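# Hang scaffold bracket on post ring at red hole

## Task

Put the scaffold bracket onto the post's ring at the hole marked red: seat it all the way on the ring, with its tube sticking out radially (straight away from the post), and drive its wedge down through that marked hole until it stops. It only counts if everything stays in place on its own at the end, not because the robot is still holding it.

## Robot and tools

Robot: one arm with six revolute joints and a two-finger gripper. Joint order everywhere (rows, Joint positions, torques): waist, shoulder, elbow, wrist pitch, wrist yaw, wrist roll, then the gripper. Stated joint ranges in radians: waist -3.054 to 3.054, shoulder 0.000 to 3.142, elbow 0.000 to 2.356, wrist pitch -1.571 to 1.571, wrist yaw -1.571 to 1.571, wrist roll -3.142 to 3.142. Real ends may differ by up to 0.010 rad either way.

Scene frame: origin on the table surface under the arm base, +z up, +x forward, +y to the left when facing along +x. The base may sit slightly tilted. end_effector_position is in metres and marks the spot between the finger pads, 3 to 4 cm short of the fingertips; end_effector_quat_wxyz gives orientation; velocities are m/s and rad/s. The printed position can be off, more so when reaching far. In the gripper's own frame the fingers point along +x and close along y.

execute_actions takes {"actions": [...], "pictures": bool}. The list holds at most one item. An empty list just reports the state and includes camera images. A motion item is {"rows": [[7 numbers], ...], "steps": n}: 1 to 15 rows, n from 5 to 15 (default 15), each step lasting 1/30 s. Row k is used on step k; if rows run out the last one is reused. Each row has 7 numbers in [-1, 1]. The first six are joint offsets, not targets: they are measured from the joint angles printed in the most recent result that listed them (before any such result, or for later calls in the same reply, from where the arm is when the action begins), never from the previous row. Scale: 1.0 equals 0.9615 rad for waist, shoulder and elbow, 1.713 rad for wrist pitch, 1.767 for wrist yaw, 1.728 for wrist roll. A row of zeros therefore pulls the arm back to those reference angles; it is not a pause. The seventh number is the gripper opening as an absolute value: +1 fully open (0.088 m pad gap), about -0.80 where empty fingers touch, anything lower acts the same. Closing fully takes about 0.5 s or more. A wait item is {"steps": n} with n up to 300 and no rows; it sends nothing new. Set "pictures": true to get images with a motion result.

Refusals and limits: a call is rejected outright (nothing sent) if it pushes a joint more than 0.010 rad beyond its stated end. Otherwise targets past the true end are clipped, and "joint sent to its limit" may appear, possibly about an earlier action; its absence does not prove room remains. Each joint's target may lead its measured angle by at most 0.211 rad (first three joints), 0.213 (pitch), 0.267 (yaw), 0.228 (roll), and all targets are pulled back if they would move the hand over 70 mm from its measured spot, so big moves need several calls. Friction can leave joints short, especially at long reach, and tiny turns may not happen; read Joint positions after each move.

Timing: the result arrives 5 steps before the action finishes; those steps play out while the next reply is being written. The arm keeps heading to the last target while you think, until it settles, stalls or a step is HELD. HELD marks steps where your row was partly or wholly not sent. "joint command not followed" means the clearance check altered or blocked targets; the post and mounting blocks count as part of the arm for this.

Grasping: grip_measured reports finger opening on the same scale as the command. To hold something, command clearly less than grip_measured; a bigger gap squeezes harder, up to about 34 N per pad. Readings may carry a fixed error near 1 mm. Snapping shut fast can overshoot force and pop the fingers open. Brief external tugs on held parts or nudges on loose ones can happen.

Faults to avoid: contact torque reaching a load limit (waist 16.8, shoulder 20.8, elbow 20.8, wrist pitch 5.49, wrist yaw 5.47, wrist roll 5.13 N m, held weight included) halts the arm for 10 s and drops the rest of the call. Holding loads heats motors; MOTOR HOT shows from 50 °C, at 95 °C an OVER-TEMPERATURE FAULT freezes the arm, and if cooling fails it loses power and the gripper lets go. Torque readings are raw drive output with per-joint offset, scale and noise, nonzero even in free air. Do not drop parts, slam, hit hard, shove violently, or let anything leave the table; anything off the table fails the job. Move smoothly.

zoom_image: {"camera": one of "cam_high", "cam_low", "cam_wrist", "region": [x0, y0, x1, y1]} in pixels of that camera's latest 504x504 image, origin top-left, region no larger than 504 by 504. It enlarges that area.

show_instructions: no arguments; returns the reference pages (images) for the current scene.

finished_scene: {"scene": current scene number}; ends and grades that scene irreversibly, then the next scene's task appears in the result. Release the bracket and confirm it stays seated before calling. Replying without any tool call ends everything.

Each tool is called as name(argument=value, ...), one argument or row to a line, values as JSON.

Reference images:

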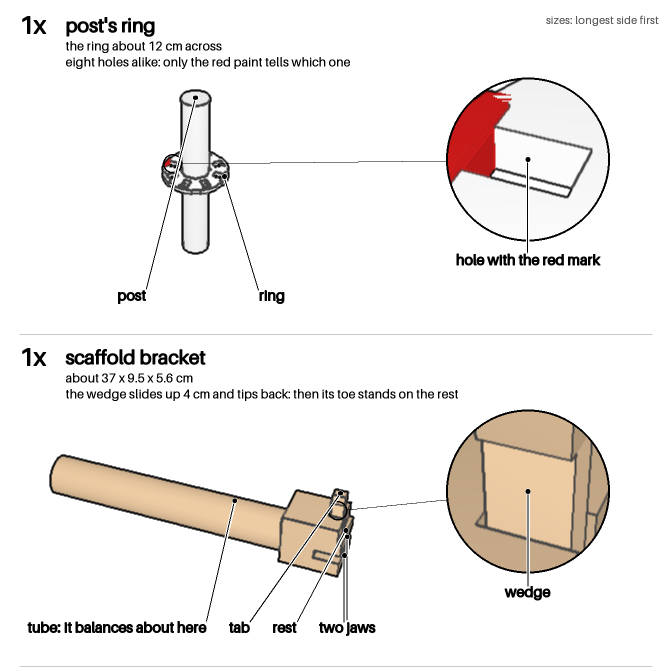

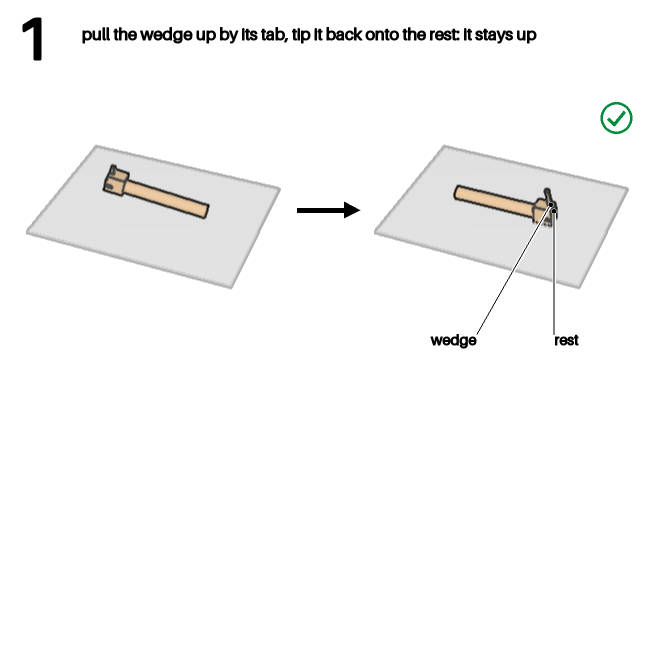

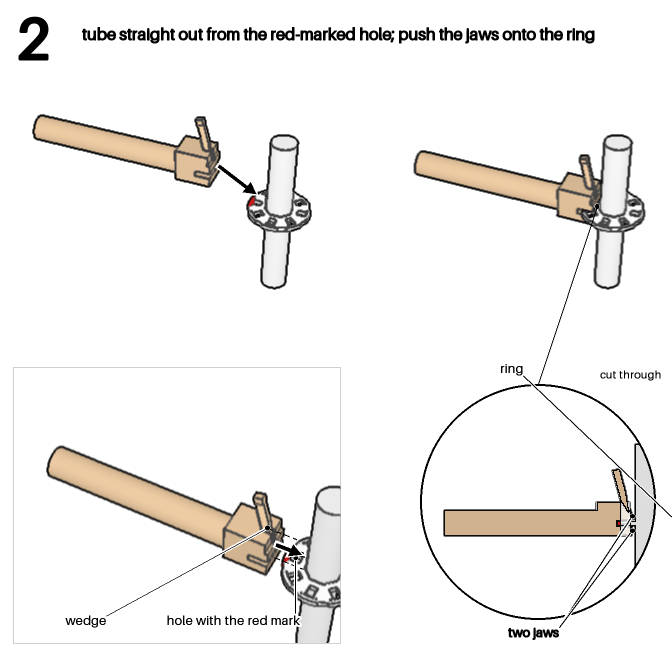

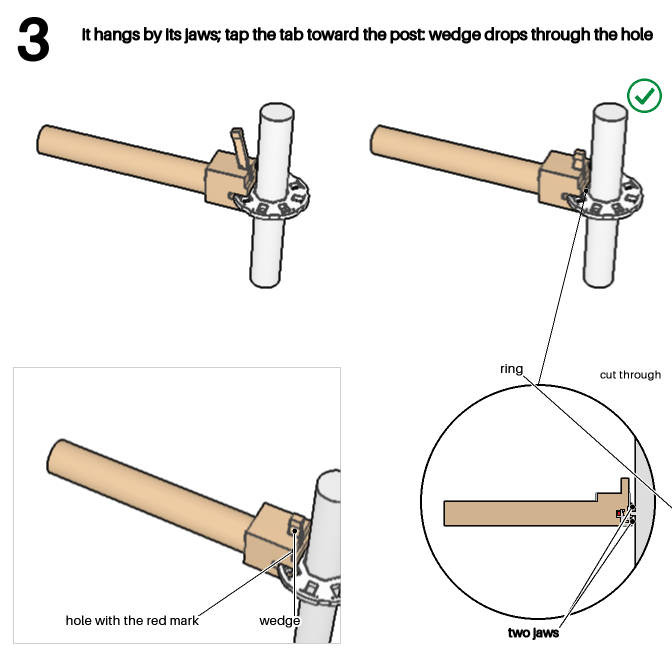

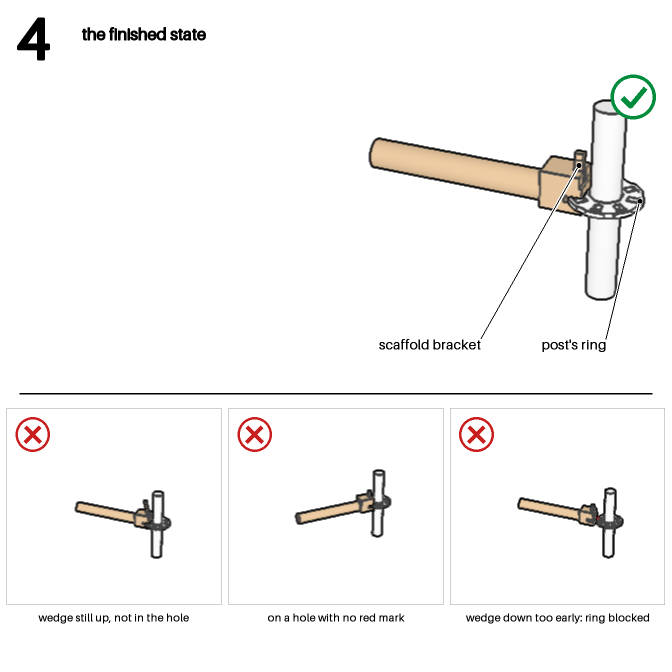

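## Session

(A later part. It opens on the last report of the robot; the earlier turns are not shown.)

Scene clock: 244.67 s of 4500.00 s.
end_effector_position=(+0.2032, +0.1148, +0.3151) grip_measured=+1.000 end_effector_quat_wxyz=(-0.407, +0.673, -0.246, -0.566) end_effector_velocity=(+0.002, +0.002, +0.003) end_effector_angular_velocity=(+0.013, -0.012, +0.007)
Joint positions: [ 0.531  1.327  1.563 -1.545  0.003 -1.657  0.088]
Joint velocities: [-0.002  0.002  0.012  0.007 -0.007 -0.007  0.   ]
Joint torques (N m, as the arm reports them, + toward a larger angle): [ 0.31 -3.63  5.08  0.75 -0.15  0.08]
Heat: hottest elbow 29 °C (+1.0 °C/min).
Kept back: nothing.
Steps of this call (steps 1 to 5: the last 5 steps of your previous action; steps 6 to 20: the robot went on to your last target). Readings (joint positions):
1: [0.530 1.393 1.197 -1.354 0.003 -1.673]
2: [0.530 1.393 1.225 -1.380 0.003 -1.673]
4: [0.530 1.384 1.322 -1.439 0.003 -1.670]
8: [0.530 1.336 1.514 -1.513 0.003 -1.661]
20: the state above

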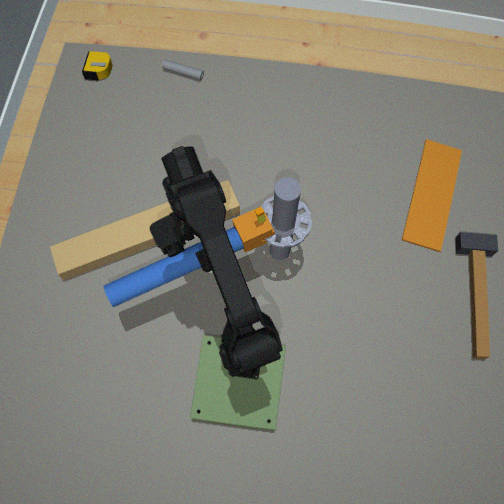

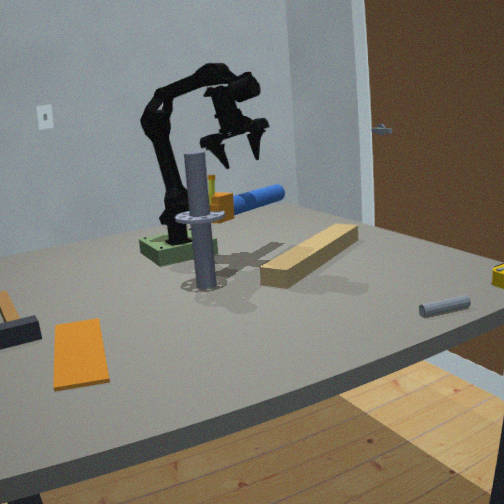

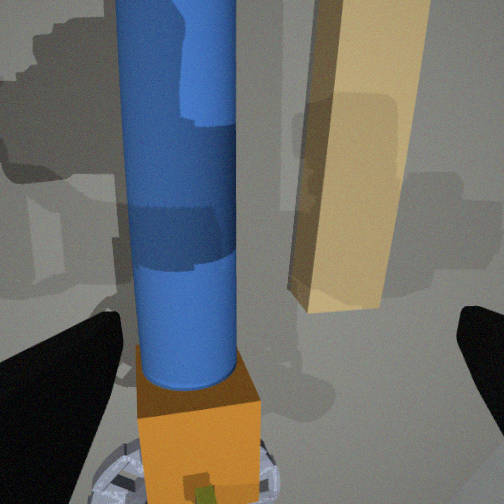

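execute_actions(
  actions=[
    {"rows":[[0.005,0.002,0.02,-0.003,0.46,0.055,0.0]],"steps":15},
  ],
)

execute_actions(
  actions=[
    {"steps":12},
  ],
)

execute_actions(
  actions=[
    {"rows":[[-0.01,0.055,-0.09,0,0,-0.006,0],[-0.02,0.111,-0.179,0,0,-0.012,0]],"steps":15},
  ],
)

execute_actions(
  actions=[
    {"steps":8},
  ],
)

execute_actions(
  actions=[
    {"rows":[[-0.02,0.016,-0.005,0,0,-0.008,0],[-0.04,0.032,-0.01,0,0,-0.016,0],[-0.06,0.05,-0.015,0,0,-0.024,0],[-0.072,0.064,-0.019,0,0,-0.03,0]],"steps":15},
  ],
)

execute_actions(
  actions=[
    {"steps":10},
  ],
  pictures=true,
)

Scene clock: 245.47 s of 4500.00 s.
end_effector_position=(+0.2417, +0.0294, +0.3505) grip_measured=+0.017 end_effector_quat_wxyz=(-0.324, +0.803, -0.397, -0.303) end_effector_velocity=(+0.050, -0.160, +0.131) end_effector_angular_velocity=(-1.110, -0.692, -0.427)
Joint positions: [ 0.536  1.327  1.574 -1.548  0.682 -1.568  0.04 ]
Joint velocities: [-0.017 -0.002  0.017  0.007  1.37   0.037  0.011]
Joint torques (N m, as the arm reports them, + toward a larger angle): [-0.1  -3.89  5.08  0.79  0.46  0.06]
Heat: hottest elbow 29 °C (+1.0 °C/min).
Steps of this call (steps 1 to 14: the robot went on to your last target; steps 15 to 24: the first 10 steps of this action). Readings (joint positions):
15: [0.535 1.327 1.565 -1.547 0.051 -1.637]
16: [0.536 1.327 1.567 -1.547 0.129 -1.615]
18: [0.537 1.327 1.571 -1.547 0.272 -1.591]
22: [0.537 1.327 1.573 -1.548 0.557 -1.572]
24: the state above

Scene clock: 245.87 s of 4500.00 s.
end_effector_position=(+0.2456, +0.0154, +0.3636) grip_measured=+0.001 end_effector_quat_wxyz=(-0.301, +0.821, -0.417, -0.250) end_effector_velocity=(-0.002, -0.003, +0.003) end_effector_angular_velocity=(-0.016, -0.012, -0.009)
Joint positions: [ 0.535  1.327  1.576 -1.547  0.81  -1.565  0.039]
Joint velocities: [ 0.002 -0.007 -0.002 -0.007  0.022  0.007  0.   ]
Joint torques (N m, as the arm reports them, + toward a larger angle): [-0.05 -3.88  5.1   0.76  0.58  0.05]
Heat: hottest elbow 29 °C (+1.0 °C/min).
Kept back: nothing.
Steps of this call (steps 1 to 5: the last 5 steps of your previous action; steps 6 to 12: the robot went on to your last target). Readings (joint positions):
1: [0.535 1.327 1.574 -1.548 0.720 -1.567]
2: [0.535 1.327 1.575 -1.548 0.746 -1.567]
4: [0.535 1.327 1.576 -1.547 0.778 -1.566]
8: [0.535 1.327 1.576 -1.547 0.803 -1.565]
12: the state above

Scene clock: 246.20 s of 4500.00 s.
end_effector_position=(+0.2517, +0.0147, +0.2967) grip_measured=+0.000 end_effector_quat_wxyz=(-0.186, +0.801, -0.470, -0.321) end_effector_velocity=(-0.005, -0.006, +0.007) end_effector_angular_velocity=(+0.026, -0.032, -0.012)
Joint positions: [ 0.52   1.44   1.409 -1.548  0.81  -1.582  0.039]
Joint velocities: [-0.017 -0.042 -0.002  0.007 -0.007 -0.007 -0.   ]
Joint torques (N m, as the arm reports them, + toward a larger angle): [-0.35 -5.73  4.35  0.53  0.46 -0.07]
Heat: hottest elbow 29 °C (+1.0 °C/min).
Steps of this call (steps 1 to 10: the first 10 steps of this action). Readings (joint positions):
1: [0.535 1.331 1.568 -1.547 0.811 -1.565]
2: [0.533 1.339 1.545 -1.547 0.814 -1.568]
4: [0.525 1.368 1.485 -1.549 0.815 -1.576]
8: [0.521 1.438 1.414 -1.548 0.810 -1.582]
10: the state above

Scene clock: 246.47 s of 4500.00 s.
end_effector_position=(+0.2511, +0.0141, +0.2976) grip_measured=+0.000 end_effector_quat_wxyz=(-0.187, +0.801, -0.470, -0.320) end_effector_velocity=(-0.001, +0.001, -0.004) end_effector_angular_velocity=(+0.018, +0.013, +0.003)
Joint positions: [ 0.519  1.436  1.409 -1.548  0.81  -1.583  0.039]
Joint velocities: [-0.002 -0.002 -0.007  0.007 -0.022 -0.007 -0.   ]
Joint torques (N m, as the arm reports them, + toward a larger angle): [-0.36 -5.37  4.04  0.54  0.44 -0.08]
Heat: hottest elbow 29 °C (+1.0 °C/min).
Kept back: nothing.
Steps of this call (steps 1 to 5: the last 5 steps of your previous action; steps 6 to 8: the robot went on to your last target). Readings (joint positions):
1: [0.520 1.438 1.409 -1.548 0.810 -1.583]
2: [0.520 1.436 1.409 -1.548 0.810 -1.583]
4: [0.519 1.436 1.409 -1.548 0.810 -1.583]
8: the state above

Scene clock: 246.80 s of 4500.00 s.
end_effector_position=(+0.2572, +0.0004, +0.2832) grip_measured=+0.000 end_effector_quat_wxyz=(-0.153, +0.782, -0.497, -0.342) end_effector_velocity=(-0.003, -0.006, -0.006) end_effector_angular_velocity=(-0.023, +0.070, +0.003)
Joint positions: [ 0.455  1.49   1.397 -1.548  0.81  -1.63   0.039]
Joint velocities: [-0.022  0.017 -0.007 -0.022 -0.007 -0.037  0.   ]
Joint torques (N m, as the arm reports them, + toward a larger angle): [-0.33 -5.05  3.91  0.37  0.47 -0.1 ]
Heat: hottest elbow 29 °C (+1.0 °C/min).
Steps of this call (steps 1 to 10: the first 10 steps of this action). Readings (joint positions):
1: [0.518 1.436 1.409 -1.548 0.810 -1.586]
2: [0.512 1.439 1.409 -1.548 0.810 -1.592]
4: [0.489 1.453 1.409 -1.548 0.810 -1.609]
8: [0.458 1.485 1.399 -1.548 0.810 -1.627]
10: the state above

Scene clock: 247.13 s of 4500.00 s.
end_effector_position=(+0.2573, -0.0000, +0.2831) grip_measured=+0.000 end_effector_quat_wxyz=(-0.152, +0.782, -0.497, -0.343) end_effector_velocity=(-0.001, -0.002, +0.001) end_effector_angular_velocity=(-0.016, +0.018, +0.013)
Joint positions: [ 0.453  1.491  1.397 -1.548  0.81  -1.633  0.039]
Joint velocities: [-0.002 -0.002 -0.002 -0.007  0.007 -0.022 -0.   ]
Joint torques (N m, as the arm reports them, + toward a larger angle): [-0.34 -4.7   3.88  0.36  0.48 -0.09]
Heat: hottest elbow 29 °C (+1.0 °C/min).
Kept back: nothing.
Steps of this call (steps 1 to 5: the last 5 steps of your previous action; steps 6 to 10: the robot went on to your last target). Readings (joint positions):
1: [0.455 1.491 1.397 -1.548 0.810 -1.631]
2: [0.454 1.491 1.397 -1.548 0.810 -1.631]
4: [0.454 1.491 1.397 -1.548 0.810 -1.632]
8: [0.453 1.491 1.397 -1.548 0.810 -1.633]
10: the state above

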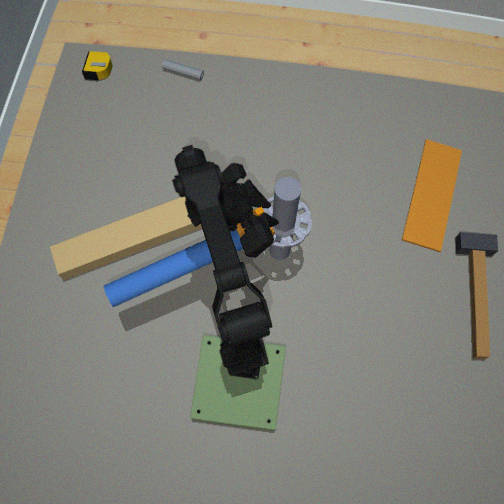

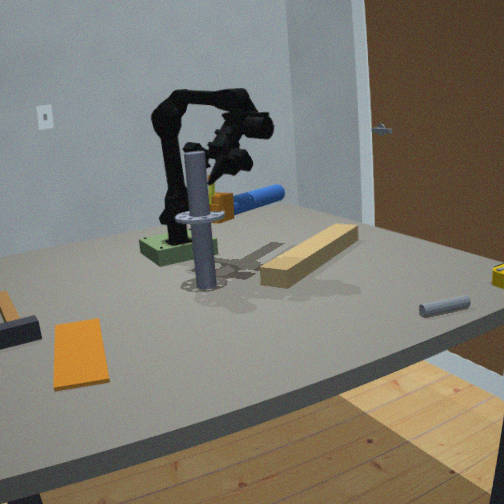

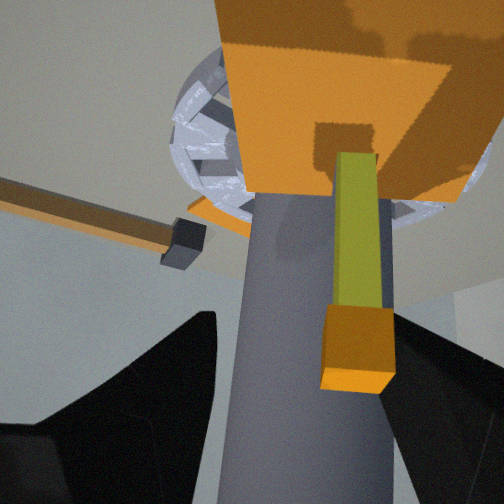

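execute_actions(
  actions=[
    {"rows":[[0,0.0,0.02,0,0,0,0.1],[0,0.01,0.035,0,0,0,0.1],[-0.002,0.02,0.035,0,0,-0.002,0.1],[-0.004,0.03,0.035,0,0,-0.004,0.1],[-0.006,0.04,0.035,0,0,-0.006,0.1],[-0.008,0.052,0.035,0,0,-0.008,0.1]],"steps":15},
  ],
)

execute_actions(
  actions=[
    {"steps":10},
  ],
  pictures=true,
)

Scene clock: 247.63 s of 4500.00 s.
end_effector_position=(+0.2649, +0.0024, +0.2810) grip_measured=+0.096 end_effector_quat_wxyz=(-0.145, +0.780, -0.499, -0.348) end_effector_velocity=(+0.013, +0.003, -0.027) end_effector_angular_velocity=(-0.049, +0.128, +0.012)
Joint positions: [ 0.449  1.529  1.423 -1.548  0.81  -1.643  0.044]
Joint velocities: [-0.012  0.11  -0.007  0.007 -0.007 -0.037  0.002]
Joint torques (N m, as the arm reports them, + toward a larger angle): [-0.26 -5.31  5.12  0.32  0.45 -0.09]
Heat: hottest elbow 29 °C (+0.0 °C/min).
Steps of this call (steps 1 to 5: the robot went on to your last target; steps 6 to 15: the first 10 steps of this action). Readings (joint positions):
6: [0.453 1.491 1.397 -1.548 0.810 -1.633]
7: [0.453 1.491 1.401 -1.548 0.810 -1.633]
9: [0.453 1.496 1.412 -1.548 0.810 -1.634]
13: [0.450 1.519 1.423 -1.548 0.810 -1.641]
15: the state above

Scene clock: 247.97 s of 4500.00 s.
end_effector_position=(+0.2654, +0.0024, +0.2802) grip_measured=+0.100 end_effector_quat_wxyz=(-0.143, +0.780, -0.500, -0.349) end_effector_velocity=(-0.003, -0.001, -0.002) end_effector_angular_velocity=(+0.003, +0.009, -0.008)
Joint positions: [ 0.448  1.533  1.423 -1.548  0.81  -1.644  0.044]
Joint velocities: [-0.002 -0.002 -0.007 -0.007 -0.007  0.007  0.   ]
Joint torques (N m, as the arm reports them, + toward a larger angle): [-0.34 -4.87  5.12  0.33  0.46 -0.1 ]
Heat: hottest elbow 29 °C (+0.0 °C/min).
Kept back: nothing.
Steps of this call (steps 1 to 5: the last 5 steps of your previous action; steps 6 to 10: the robot went on to your last target). Readings (joint positions):
1: [0.449 1.532 1.423 -1.548 0.810 -1.643]
2: [0.449 1.533 1.423 -1.548 0.810 -1.643]
4: [0.449 1.533 1.423 -1.548 0.810 -1.644]
8: [0.449 1.533 1.423 -1.548 0.810 -1.644]
10: the state above

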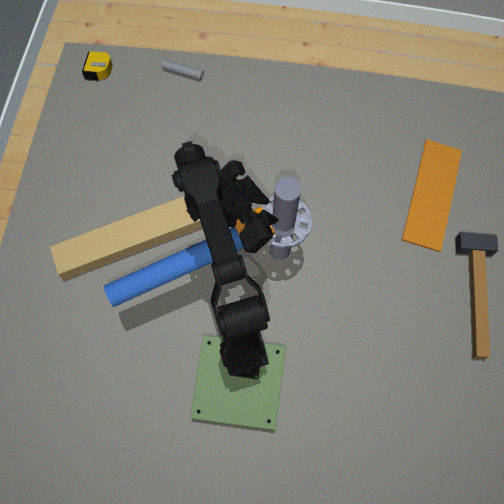

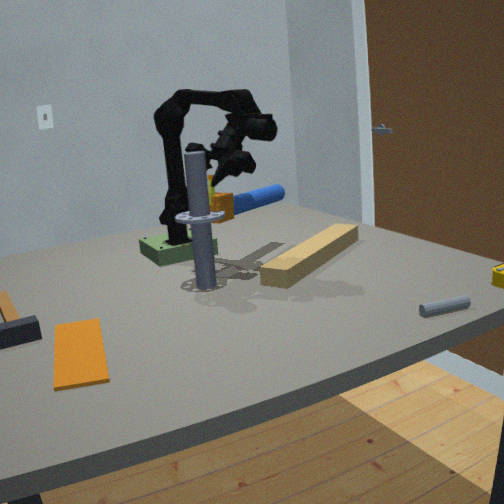

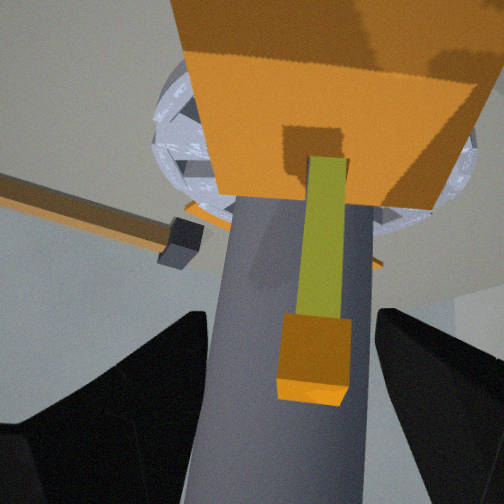

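execute_actions(
  actions=[
    {"rows":[[0.004,0.002,-0.008,0,0,0,0.1],[0.008,0.004,-0.016,0,0,0,0.1],[0.008,0.006,-0.024,0,0,0,0.1],[0.008,0.006,-0.024,0,0,0,0.1],[0.008,0.006,-0.024,0,0,0,0.1],[0.008,0.006,-0.024,0,0,0,0.1],[0.008,0.006,-0.024,0,0,0,-0.3],[0.008,0.006,-0.024,0,0,0,-0.5],[0.008,0.006,-0.024,0,0,0,-0.7],[0.008,0.006,-0.024,0,0,0,-0.9],[0.008,0.006,-0.024,0,0,0,-1]],"steps":15},
  ],
)

execute_actions(
  actions=[
    {"steps":12},
  ],
  pictures=true,
)

Scene clock: 248.57 s of 4500.00 s.
end_effector_position=(+0.2638, +0.0029, +0.2771) grip_measured=-0.340 end_effector_quat_wxyz=(-0.137, +0.779, -0.500, -0.353) end_effector_velocity=(-0.002, +0.002, -0.005) end_effector_angular_velocity=(+0.013, +0.026, +0.016)
Joint positions: [ 0.453  1.533  1.41  -1.548  0.81  -1.644  0.022]
Joint velocities: [ 0.002 -0.002 -0.012  0.007 -0.022 -0.022 -0.182]
Joint torques (N m, as the arm reports them, + toward a larger angle): [ 0.22 -5.12  3.67  0.28  0.46 -0.04]
Heat: hottest elbow 29 °C (+0.0 °C/min).
Steps of this call (steps 1 to 8: the robot went on to your last target; steps 9 to 18: the first 10 steps of this action). Readings (joint positions):
9: [0.448 1.533 1.423 -1.548 0.810 -1.644]
10: [0.449 1.533 1.423 -1.548 0.810 -1.644]
12: [0.450 1.533 1.420 -1.548 0.810 -1.644]
16: [0.453 1.533 1.411 -1.548 0.810 -1.644]
18: the state above

Scene clock: 248.97 s of 4500.00 s.
end_effector_position=(+0.2661, +0.0039, +0.2766) grip_measured=-0.574 end_effector_quat_wxyz=(-0.144, +0.780, -0.499, -0.347) end_effector_velocity=(-0.004, -0.002, -0.001) end_effector_angular_velocity=(-0.001, +0.018, -0.008)
Joint positions: [ 0.453  1.534  1.41  -1.535  0.811 -1.636  0.011]
Joint velocities: [-0.002 -0.002 -0.002 -0.022 -0.007  0.007 -0.   ]
Joint torques (N m, as the arm reports them, + toward a larger angle): [ 0.25 -5.3   3.61 -0.66  0.42 -0.29]
Heat: hottest elbow 29 °C (+0.0 °C/min).
Kept back: nothing.
Steps of this call (steps 1 to 5: the last 5 steps of your previous action; steps 6 to 12: the robot went on to your last target). Readings (joint positions):
1: [0.453 1.533 1.410 -1.545 0.810 -1.644]
2: [0.454 1.533 1.410 -1.534 0.811 -1.644]
4: [0.453 1.534 1.410 -1.535 0.811 -1.636]
8: [0.453 1.534 1.410 -1.535 0.811 -1.636]
12: the state above

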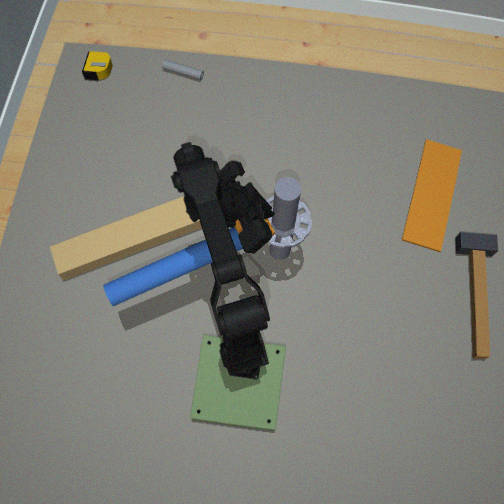

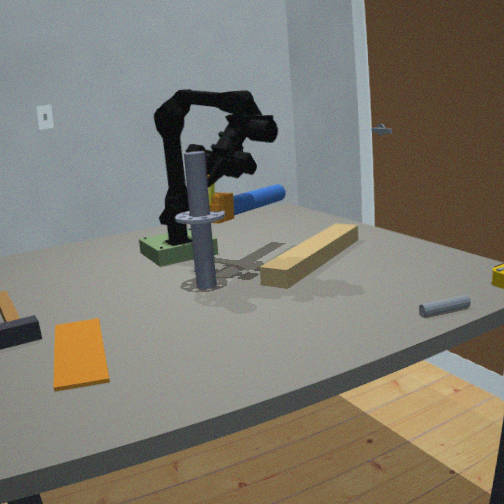

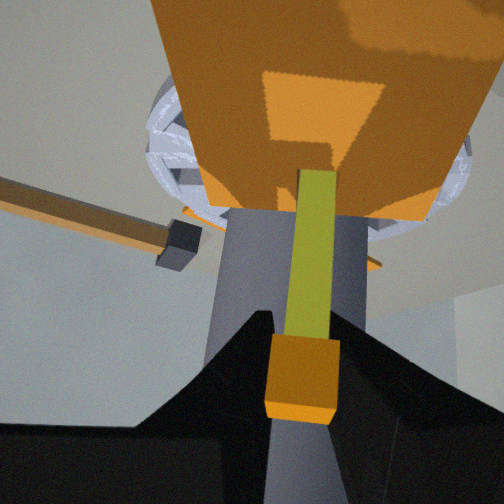

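execute_actions(
  actions=[
    {"rows":[[0,-0.004,0.02,-0.005,0,0,-1],[0,-0.008,0.03,-0.008,0,0,-1],[0,-0.012,0.038,-0.008,0,0,-1],[0,-0.016,0.046,-0.008,0,0,-1],[0,-0.02,0.054,-0.008,0,0,-1],[0,-0.025,0.062,-0.008,0,0,-1],[0,-0.03,0.07,-0.008,0,0,-1],[0,-0.034,0.077,-0.008,0,0,-1]],"steps":15},
  ],
)

execute_actions(
  actions=[
    {"steps":8},
  ],
)

Scene clock: 249.60 s of 4500.00 s.
end_effector_position=(+0.2654, +0.0040, +0.2940) grip_measured=-0.584 end_effector_quat_wxyz=(-0.164, +0.786, -0.491, -0.336) end_effector_velocity=(-0.003, -0.001, +0.054) end_effector_angular_velocity=(+0.082, -0.155, +0.033)
Joint positions: [ 0.453  1.511  1.461 -1.558  0.808 -1.638  0.01 ]
Joint velocities: [-0.002 -0.105  0.129 -0.022 -0.007 -0.051 -0.001]
Joint torques (N m, as the arm reports them, + toward a larger angle): [-0.09 -5.86  5.56  1.15  0.62  0.06]
Heat: hottest elbow 29 °C (+0.0 °C/min).
Steps of this call (steps 1 to 9: the robot went on to your last target; steps 10 to 19: the first 10 steps of this action). Readings (joint positions):
10: [0.453 1.534 1.411 -1.535 0.811 -1.636]
11: [0.453 1.534 1.415 -1.538 0.811 -1.636]
13: [0.453 1.533 1.425 -1.546 0.810 -1.636]
17: [0.453 1.519 1.450 -1.555 0.808 -1.636]
19: the state above

Scene clock: 249.87 s of 4500.00 s.
end_effector_position=(+0.2654, +0.0040, +0.2949) grip_measured=-0.585 end_effector_quat_wxyz=(-0.167, +0.786, -0.491, -0.336) end_effector_velocity=(-0.001, -0.002, -0.000) end_effector_angular_velocity=(-0.014, +0.013, +0.003)
Joint positions: [ 0.452  1.509  1.464 -1.558  0.804 -1.639  0.01 ]
Joint velocities: [-0.002  0.002 -0.002 -0.007  0.007 -0.007 -0.   ]
Joint torques (N m, as the arm reports them, + toward a larger angle): [ 0.14 -6.49  6.27  1.11  0.76  0.1 ]
Heat: hottest elbow 29 °C (+0.0 °C/min).
Kept back: nothing.
Steps of this call (steps 1 to 5: the last 5 steps of your previous action; steps 6 to 8: the robot went on to your last target). Readings (joint positions):
1: [0.452 1.509 1.463 -1.558 0.804 -1.639]
2: [0.452 1.509 1.464 -1.558 0.804 -1.639]
4: [0.452 1.509 1.464 -1.558 0.804 -1.639]
8: the state above

execute_actions(
  actions=[
    {"rows":[[0.008,-0.004,-0.006,0,0,0.003,-1],[0.016,-0.008,-0.01,0,0,0.006,-1],[0.024,-0.012,-0.014,0,0,0.009,-1],[0.032,-0.016,-0.018,0,0,0.012,-1],[0.04,-0.02,-0.022,0,0,0.015,-1],[0.048,-0.025,-0.026,0,0,0.018,-1],[0.056,-0.03,-0.03,0,0,0.021,-1],[0.064,-0.035,-0.033,0,0,0.024,-1]],"steps":15},
  ],
)

execute_actions(
  actions=[
    {"steps":8},
  ],
  pictures=true,
)

zoom_image(
  camera="cam_low",
  region=[160, 110, 290, 230],
)

Scene clock: 250.47 s of 4500.00 s.
end_effector_position=(+0.2602, +0.0117, +0.2928) grip_measured=-0.585 end_effector_quat_wxyz=(-0.168, +0.793, -0.483, -0.332) end_effector_velocity=(-0.018, +0.023, -0.009) end_effector_angular_velocity=(+0.029, -0.015, +0.054)
Joint positions: [ 0.492  1.492  1.438 -1.559  0.809 -1.605  0.01 ]
Joint velocities: [ 0.11  -0.051 -0.076 -0.007 -0.022  0.081 -0.   ]
Joint torques (N m, as the arm reports them, + toward a larger angle): [ 1.03 -7.    4.57  0.48  0.25 -0.01]
Heat: hottest elbow 29 °C (+0.0 °C/min).
Steps of this call (steps 1 to 8: the robot went on to your last target; steps 9 to 18: the first 10 steps of this action). Readings (joint positions):
9: [0.451 1.509 1.464 -1.558 0.804 -1.639]
10: [0.451 1.509 1.463 -1.558 0.804 -1.638]
12: [0.456 1.508 1.460 -1.558 0.808 -1.632]
16: [0.480 1.497 1.445 -1.559 0.809 -1.612]
18: the state above

Scene clock: 250.73 s of 4500.00 s.
end_effector_position=(+0.2591, +0.0134, +0.2922) grip_measured=-0.585 end_effector_quat_wxyz=(-0.168, +0.794, -0.481, -0.332) end_effector_velocity=(-0.003, -0.001, +0.000) end_effector_angular_velocity=(-0.002, +0.020, +0.012)
Joint positions: [ 0.5    1.489  1.433 -1.559  0.809 -1.599  0.01 ]
Joint velocities: [-0.002 -0.007 -0.002 -0.007 -0.007 -0.022 -0.   ]
Joint torques (N m, as the arm reports them, + toward a larger angle): [ 1.25 -7.1   4.47  0.48  0.25  0.02]
Heat: hottest elbow 29 °C (+0.0 °C/min).
Kept back: nothing.
Steps of this call (steps 1 to 5: the last 5 steps of your previous action; steps 6 to 8: the robot went on to your last target). Readings (joint positions):
1: [0.495 1.491 1.436 -1.559 0.809 -1.603]
2: [0.497 1.490 1.435 -1.559 0.809 -1.601]
4: [0.499 1.490 1.434 -1.559 0.809 -1.600]
8: the state above

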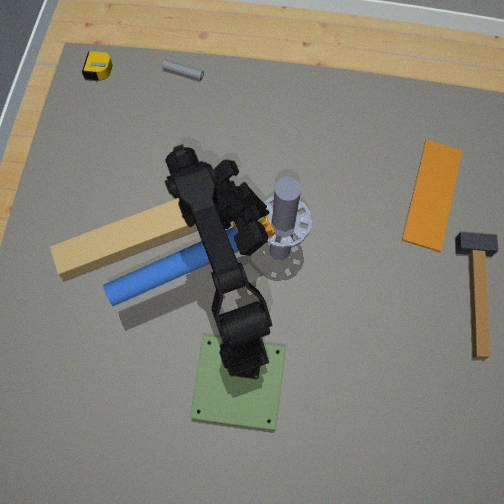

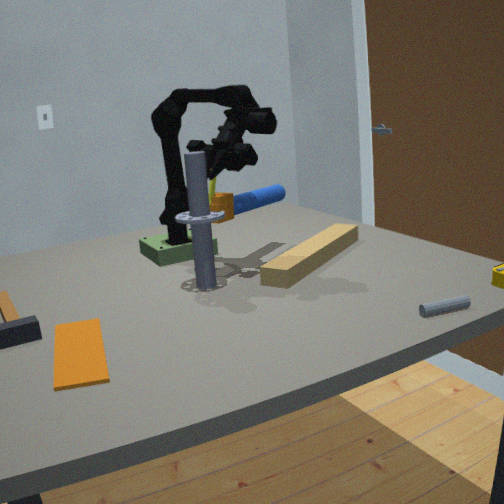

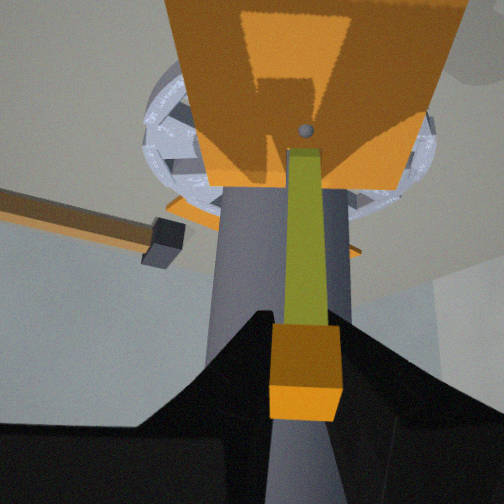

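Region (160, 110, 290, 230) of cam_low's 504x504 image, scaled by 3.877, with more detail than that image has; it fills the top 465 rows of this view, and the rest is white.

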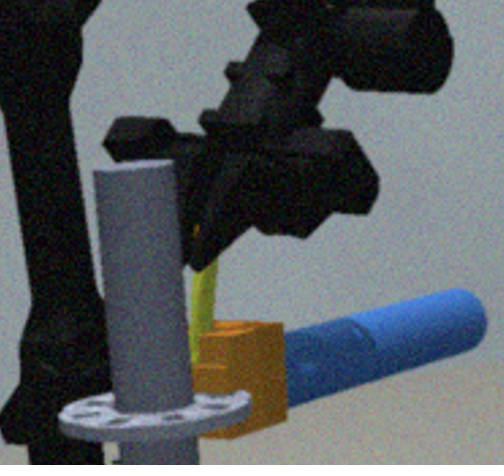

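execute_actions(
  actions=[
    {"rows":[[0.006,-0.003,-0.004,0,0,0.002,-1],[0.012,-0.006,-0.008,0,0,0.004,-1],[0.018,-0.008,-0.012,0,0,0.006,-1],[0.018,-0.008,-0.018,0,0,0.006,-1],[0.018,-0.008,-0.022,0,0,0.006,-1],[0.018,-0.008,-0.022,0,0,0.006,-1],[0.018,-0.008,-0.022,0,0,0.006,-1],[0.018,-0.008,-0.022,0,0,0.006,-1],[0.018,-0.008,-0.022,0,0,0.006,-0.5],[0.018,-0.008,-0.022,0,0,0.006,-0.2],[0.018,-0.008,-0.022,0,0,0.006,0.1]],"steps":15},
  ],
)

execute_actions(
  actions=[
    {"steps":15},
  ],
  pictures=true,
)

zoom_image(
  camera="cam_low",
  region=[160, 110, 290, 230],
)

Scene clock: 251.33 s of 4500.00 s.
end_effector_position=(+0.2589, +0.0134, +0.2911) grip_measured=-0.585 end_effector_quat_wxyz=(-0.166, +0.795, -0.482, -0.329) end_effector_velocity=(-0.003, -0.001, -0.003) end_effector_angular_velocity=(+0.001, +0.014, -0.008)
Joint positions: [ 0.504  1.489  1.425 -1.556  0.817 -1.593  0.01 ]
Joint velocities: [-0.002 -0.002 -0.012 -0.007 -0.007  0.007  0.   ]
Joint torques (N m, as the arm reports them, + toward a larger angle): [ 1.29 -6.4   3.49  0.19  0.08  0.07]
Heat: hottest elbow 29 °C (+0.0 °C/min).
Steps of this call (steps 1 to 8: the robot went on to your last target; steps 9 to 18: the first 10 steps of this action). Readings (joint positions):
9: [0.500 1.489 1.433 -1.559 0.809 -1.599]
10: [0.500 1.489 1.433 -1.559 0.809 -1.599]
12: [0.501 1.489 1.430 -1.558 0.811 -1.598]
16: [0.504 1.489 1.425 -1.556 0.816 -1.593]
18: the state above

Scene clock: 251.83 s of 4500.00 s.
end_effector_position=(+0.2580, +0.0163, +0.2899) grip_measured=+0.095 end_effector_quat_wxyz=(-0.165, +0.797, -0.478, -0.332) end_effector_velocity=(-0.006, -0.003, -0.001) end_effector_angular_velocity=(-0.013, +0.040, +0.002)
Joint positions: [ 0.515  1.488  1.421 -1.556  0.812 -1.591  0.044]
Joint velocities: [-0.002 -0.002 -0.002 -0.037 -0.007 -0.007  0.003]
Joint torques (N m, as the arm reports them, + toward a larger angle): [ 0.18 -6.24  3.73  0.21  0.29  0.05]
Heat: hottest elbow 29 °C (+0.0 °C/min).
Kept back: nothing.
Steps of this call (steps 1 to 5: the last 5 steps of your previous action; steps 6 to 15: the robot went on to your last target). Readings (joint positions):
1: [0.504 1.489 1.424 -1.556 0.817 -1.592]
2: [0.507 1.489 1.423 -1.556 0.814 -1.592]
4: [0.513 1.488 1.422 -1.556 0.812 -1.591]
8: [0.515 1.488 1.421 -1.556 0.812 -1.591]
15: the state above

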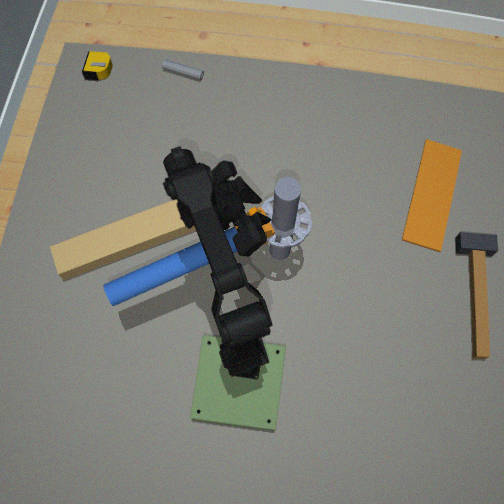

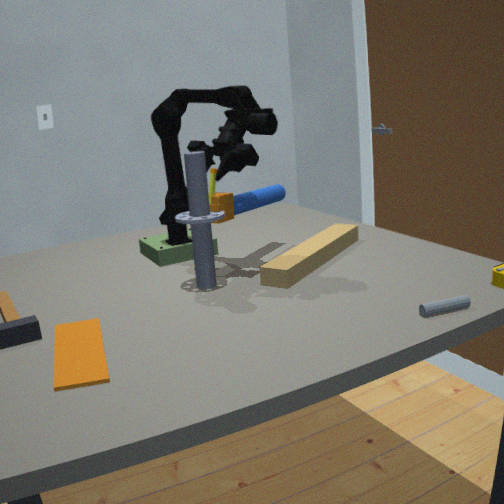

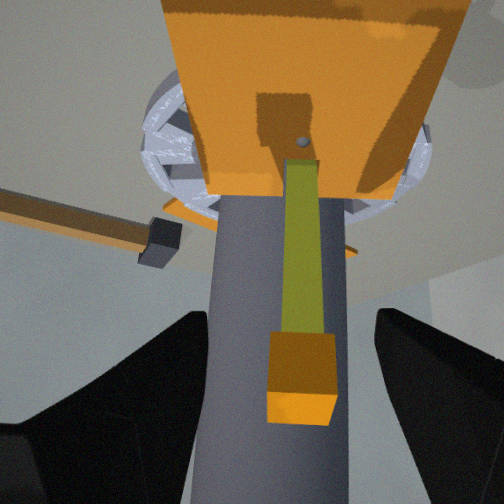

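Region (160, 110, 290, 230) of cam_low's 504x504 image, scaled by 3.877, with more detail than that image has; it fills the top 465 rows of this view, and the rest is white.

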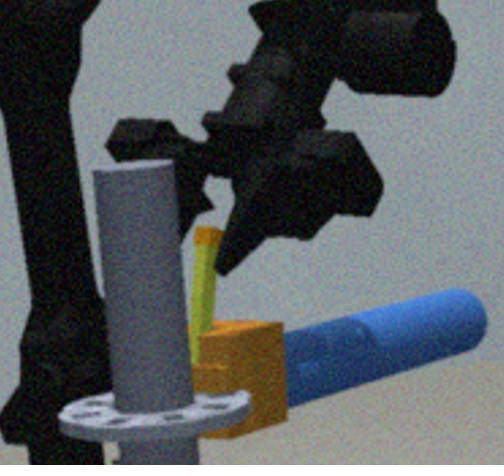

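execute_actions(
  actions=[
    {"rows":[[0.01,-0.03,0.04,0,0,0,0.1],[0.02,-0.06,0.08,0,0,0,0.1],[0.03,-0.09,0.12,0,0,0,0.1],[0.03,-0.11,0.15,0,0,0,0.1],[0.03,-0.11,0.15,0,-0.1,0,0.1],[0.03,-0.11,0.15,0,-0.25,-0.02,0.5],[0.03,-0.11,0.15,0,-0.455,-0.045,1]],"steps":15},
  ],
)

execute_actions(
  actions=[
    {"steps":15},
  ],
)

Scene clock: 252.47 s of 4500.00 s.
end_effector_position=(+0.2356, +0.0640, +0.3166) grip_measured=+0.661 end_effector_quat_wxyz=(-0.317, +0.766, -0.353, -0.434) end_effector_velocity=(-0.126, +0.271, -0.113) end_effector_angular_velocity=(+1.772, +1.050, +0.646)
Joint positions: [ 0.539  1.377  1.561 -1.555  0.428 -1.648  0.071]
Joint velocities: [ 0.017 -0.027  0.051 -0.022 -2.147 -0.198  0.176]
Joint torques (N m, as the arm reports them, + toward a larger angle): [ 0.34 -3.56  4.38  0.78  0.   -0.07]
Heat: hottest elbow 29 °C (+0.0 °C/min).
Steps of this call (steps 1 to 9: the robot went on to your last target; steps 10 to 19: the first 10 steps of this action). Readings (joint positions):
10: [0.515 1.485 1.423 -1.556 0.812 -1.591]
11: [0.517 1.480 1.432 -1.556 0.812 -1.591]
13: [0.528 1.458 1.472 -1.556 0.812 -1.591]
17: [0.537 1.388 1.551 -1.555 0.570 -1.630]
19: the state above

Scene clock: 252.97 s of 4500.00 s.
end_effector_position=(+0.2080, +0.1186, +0.3027) grip_measured=+1.000 end_effector_quat_wxyz=(-0.381, +0.670, -0.263, -0.580) end_effector_velocity=(-0.005, +0.003, -0.002) end_effector_angular_velocity=(+0.026, +0.029, -0.002)
Joint positions: [ 0.543  1.38   1.562 -1.555  0.016 -1.667  0.088]
Joint velocities: [-0.002 -0.002 -0.007 -0.007 -0.037  0.007  0.   ]
Joint torques (N m, as the arm reports them, + toward a larger angle): [ 0.02 -4.36  4.92  0.77 -0.28 -0.07]
Heat: hottest elbow 29 °C (+0.0 °C/min).
Kept back: nothing.
Steps of this call (steps 1 to 5: the last 5 steps of your previous action; steps 6 to 15: the robot went on to your last target). Readings (joint positions):
1: [0.539 1.377 1.562 -1.555 0.357 -1.653]
2: [0.540 1.378 1.562 -1.555 0.285 -1.657]
4: [0.541 1.380 1.562 -1.555 0.154 -1.662]
8: [0.543 1.380 1.562 -1.555 0.049 -1.665]
15: the state above

execute_actions(
  actions=[
    {"rows":[[-0.012,0.0,-0.2,0.062,-0.006,-0.002,1],[-0.018,0.014,-0.391,0.124,-0.006,-0.002,1]],"steps":15},
  ],
)

execute_actions(
  actions=[
    {"steps":20},
  ],
  pictures=true,
)

Scene clock: 253.43 s of 4500.00 s.
end_effector_position=(+0.2000, +0.1111, +0.2065) grip_measured=+1.000 end_effector_quat_wxyz=(-0.333, +0.635, -0.321, -0.618) end_effector_velocity=(-0.007, -0.007, -0.031) end_effector_angular_velocity=(-0.027, +0.033, -0.000)
Joint positions: [ 0.529  1.402  1.203 -1.357  0.009 -1.668  0.088]
Joint velocities: [-0.007 -0.007 -0.129  0.081  0.007 -0.007  0.   ]
Joint torques (N m, as the arm reports them, + toward a larger angle): [-0.34 -5.93  4.59  0.84 -0.29 -0.07]
Heat: hottest elbow 29 °C (+0.0 °C/min).
Steps of this call (steps 1 to 4: the robot went on to your last target; steps 5 to 14: the first 10 steps of this action). Readings (joint positions):
5: [0.542 1.378 1.537 -1.530 0.011 -1.667]
6: [0.540 1.369 1.494 -1.487 0.009 -1.667]
8: [0.534 1.370 1.393 -1.410 0.009 -1.668]
12: [0.529 1.400 1.226 -1.369 0.009 -1.668]
14: the state above

Scene clock: 254.10 s of 4500.00 s.
end_effector_position=(+0.2007, +0.1115, +0.2052) grip_measured=+1.000 end_effector_quat_wxyz=(-0.335, +0.637, -0.319, -0.617) end_effector_velocity=(-0.000, -0.002, +0.001) end_effector_angular_velocity=(-0.008, -0.002, +0.019)
Joint positions: [ 0.529  1.399  1.195 -1.345  0.009 -1.668  0.088]
Joint velocities: [-0.002 -0.002  0.002 -0.007  0.007 -0.022  0.   ]
Joint torques (N m, as the arm reports them, + toward a larger angle): [-0.35 -5.65  3.81  0.71 -0.29 -0.07]
Heat: hottest elbow 29 °C (+0.0 °C/min).
Kept back: nothing.
Steps of this call (steps 1 to 5: the last 5 steps of your previous action; steps 6 to 20: the robot went on to your last target). Readings (joint positions):
1: [0.529 1.401 1.201 -1.354 0.009 -1.668]
2: [0.529 1.400 1.201 -1.350 0.009 -1.668]
4: [0.529 1.399 1.200 -1.348 0.009 -1.668]
8: [0.529 1.399 1.196 -1.346 0.009 -1.668]
20: the state above

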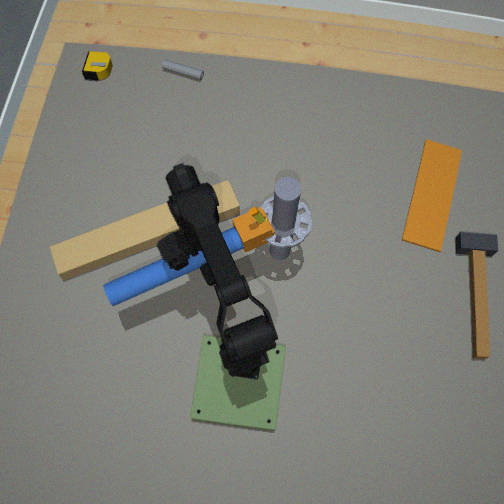

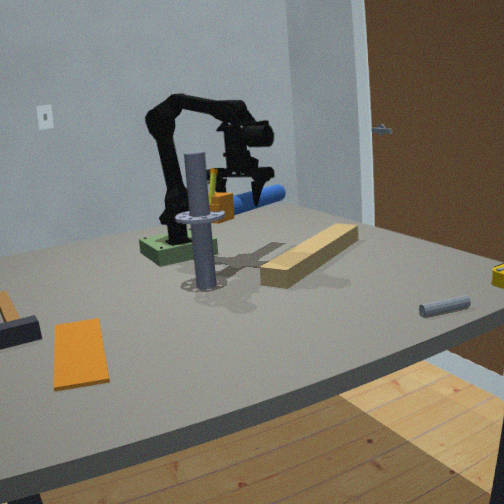

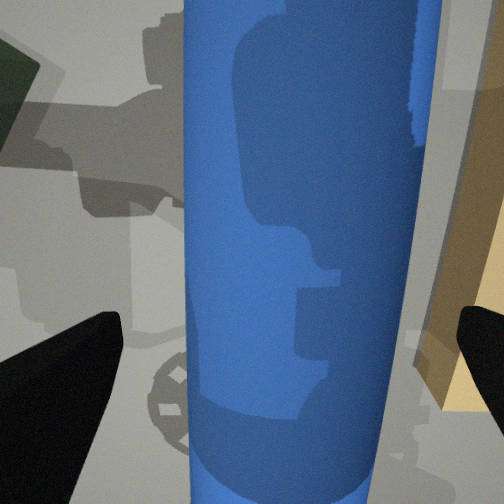

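Centered. Close then push +h.

execute_actions(
  actions=[
    {"rows":[[0,0,-0.008,0,0,0,0.4],[0,0,-0.008,0,0,0,0.0],[0,0,-0.008,0,0,0,-0.3],[0,0,-0.008,0,0,0,-0.6]],"steps":15},
  ],
)

execute_actions(
  actions=[
    {"steps":8},
  ],
)

execute_actions(
  actions=[
    {"rows":[[-0.008,0,0,0,0,-0.0045,-0.6],[-0.016,0,0,0,0,-0.009,-0.6],[-0.024,0.001,0,0,0,-0.0135,-0.6],[-0.032,0.002,0,0,0,-0.018,-0.6],[-0.04,0.003,0,0,0,-0.0225,-0.6],[-0.048,0.004,0,0,0,-0.027,-0.6],[-0.056,0.005,0,0,0,-0.031,-0.6],[-0.064,0.006,0,0,0,-0.035,-0.6],[-0.072,0.007,0,0,0,-0.04,-0.6],[-0.078,0.008,0,0,0,-0.043,-0.6]],"steps":15},
  ],
)

execute_actions(
  actions=[
    {"steps":10},
  ],
  pictures=true,
)

zoom_image(
  camera="cam_high",
  region=[220, 170, 320, 270],
)

Scene clock: 254.80 s of 4500.00 s.
end_effector_position=(+0.2002, +0.1112, +0.2051) grip_measured=+0.245 end_effector_quat_wxyz=(-0.334, +0.636, -0.320, -0.618) end_effector_velocity=(-0.001, -0.000, +0.001) end_effector_angular_velocity=(+0.005, +0.006, -0.010)
Joint positions: [ 0.529  1.399  1.195 -1.348  0.009 -1.668  0.051]
Joint velocities: [-0.002 -0.002  0.002 -0.007 -0.007  0.007 -0.   ]
Joint torques (N m, as the arm reports them, + toward a larger angle): [-0.05 -4.99  3.93  0.72 -0.13 -0.02]
Heat: hottest elbow 29 °C (+0.0 °C/min).
Steps of this call (steps 1 to 11: the robot went on to your last target; steps 12 to 21: the first 10 steps of this action). Readings (joint positions):
12: [0.529 1.399 1.195 -1.345 0.009 -1.668]
13: [0.529 1.399 1.195 -1.345 0.009 -1.668]
15: [0.529 1.399 1.195 -1.345 0.009 -1.668]
19: [0.529 1.399 1.195 -1.348 0.009 -1.668]
21: the state above

Scene clock: 255.07 s of 4500.00 s.
end_effector_position=(+0.2002, +0.1112, +0.2051) grip_measured=+0.244 end_effector_quat_wxyz=(-0.334, +0.636, -0.320, -0.618) end_effector_velocity=(-0.001, -0.002, -0.001) end_effector_angular_velocity=(-0.012, +0.007, -0.010)
Joint positions: [ 0.529  1.399  1.195 -1.348  0.009 -1.668  0.051]
Joint velocities: [-0.002  0.002 -0.002 -0.007  0.007  0.007 -0.   ]
Joint torques (N m, as the arm reports them, + toward a larger angle): [-0.05 -4.94  4.04  0.68 -0.15 -0.03]
Heat: hottest elbow 29 °C (+0.0 °C/min).
Kept back: nothing.
Steps of this call (steps 1 to 5: the last 5 steps of your previous action; steps 6 to 8: the robot went on to your last target). Readings (joint positions):
1: [0.529 1.399 1.195 -1.348 0.009 -1.668]
2: [0.529 1.399 1.195 -1.348 0.009 -1.668]
4: [0.529 1.399 1.195 -1.348 0.009 -1.668]
8: the state above

Scene clock: 255.40 s of 4500.00 s.
end_effector_position=(+0.1992, +0.1088, +0.2051) grip_measured=+0.244 end_effector_quat_wxyz=(-0.334, +0.626, -0.310, -0.632) end_effector_velocity=(-0.006, -0.013, +0.000) end_effector_angular_velocity=(+0.100, +0.103, +0.086)
Joint positions: [ 0.498  1.399  1.195 -1.357 -0.028 -1.715  0.051]
Joint velocities: [-0.129 -0.002 -0.002 -0.051 -0.139 -0.212 -0.   ]
Joint torques (N m, as the arm reports them, + toward a larger angle): [-3.11 -4.05  4.62  1.23  1.52 -0.31]
Heat: hottest elbow 29 °C (+0.0 °C/min).
Steps of this call (steps 1 to 10: the first 10 steps of this action). Readings (joint positions):
1: [0.529 1.399 1.195 -1.348 0.009 -1.668]
2: [0.528 1.399 1.195 -1.348 0.008 -1.668]
4: [0.523 1.399 1.195 -1.350 0.003 -1.677]
8: [0.506 1.399 1.195 -1.355 -0.018 -1.701]
10: the state above

Scene clock: 255.73 s of 4500.00 s.
end_effector_position=(+0.1989, +0.1077, +0.2051) grip_measured=+0.244 end_effector_quat_wxyz=(-0.333, +0.624, -0.307, -0.637) end_effector_velocity=(-0.006, -0.001, -0.000) end_effector_angular_velocity=(+0.010, +0.029, +0.000)
Joint positions: [ 0.488  1.399  1.195 -1.361 -0.037 -1.731  0.051]
Joint velocities: [-0.007 -0.002 -0.002 -0.022 -0.022 -0.007 -0.   ]
Joint torques (N m, as the arm reports them, + toward a larger angle): [-3.45 -4.01  4.64  1.42  1.8  -0.32]
Heat: hottest elbow 29 °C (+0.0 °C/min).
Kept back: nothing.
Steps of this call (steps 1 to 5: the last 5 steps of your previous action; steps 6 to 10: the robot went on to your last target). Readings (joint positions):
1: [0.494 1.399 1.195 -1.358 -0.031 -1.720]
2: [0.492 1.399 1.195 -1.359 -0.034 -1.723]
4: [0.490 1.399 1.195 -1.360 -0.036 -1.728]
8: [0.488 1.399 1.195 -1.361 -0.037 -1.731]
10: the state above

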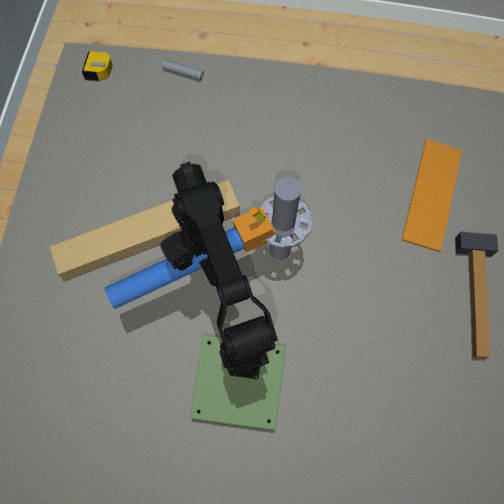

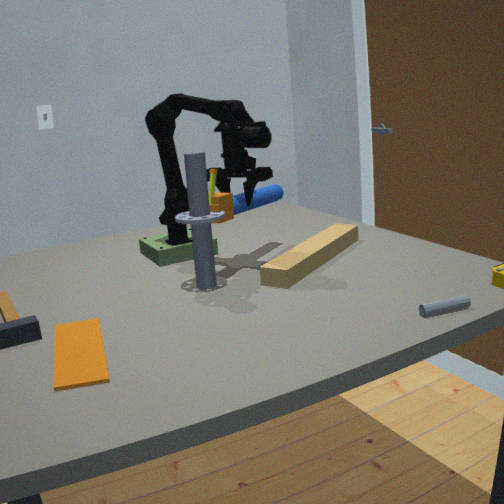

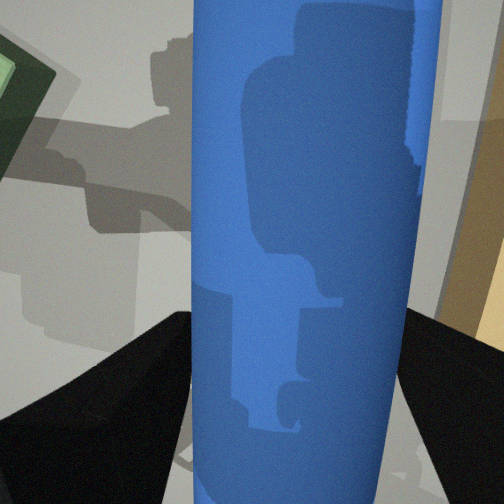

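Region (220, 170, 320, 270) of cam_high's 504x504 image, scaled by 5.040, with more detail than that image has.

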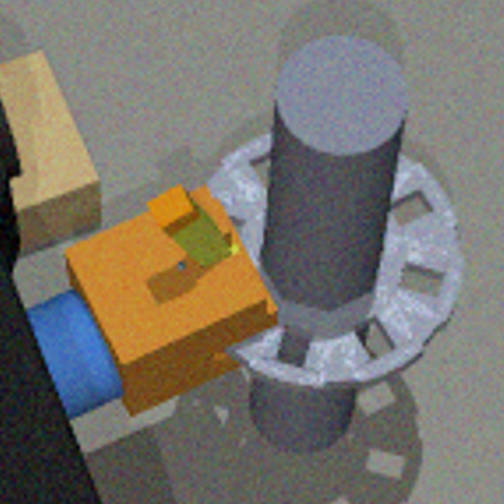

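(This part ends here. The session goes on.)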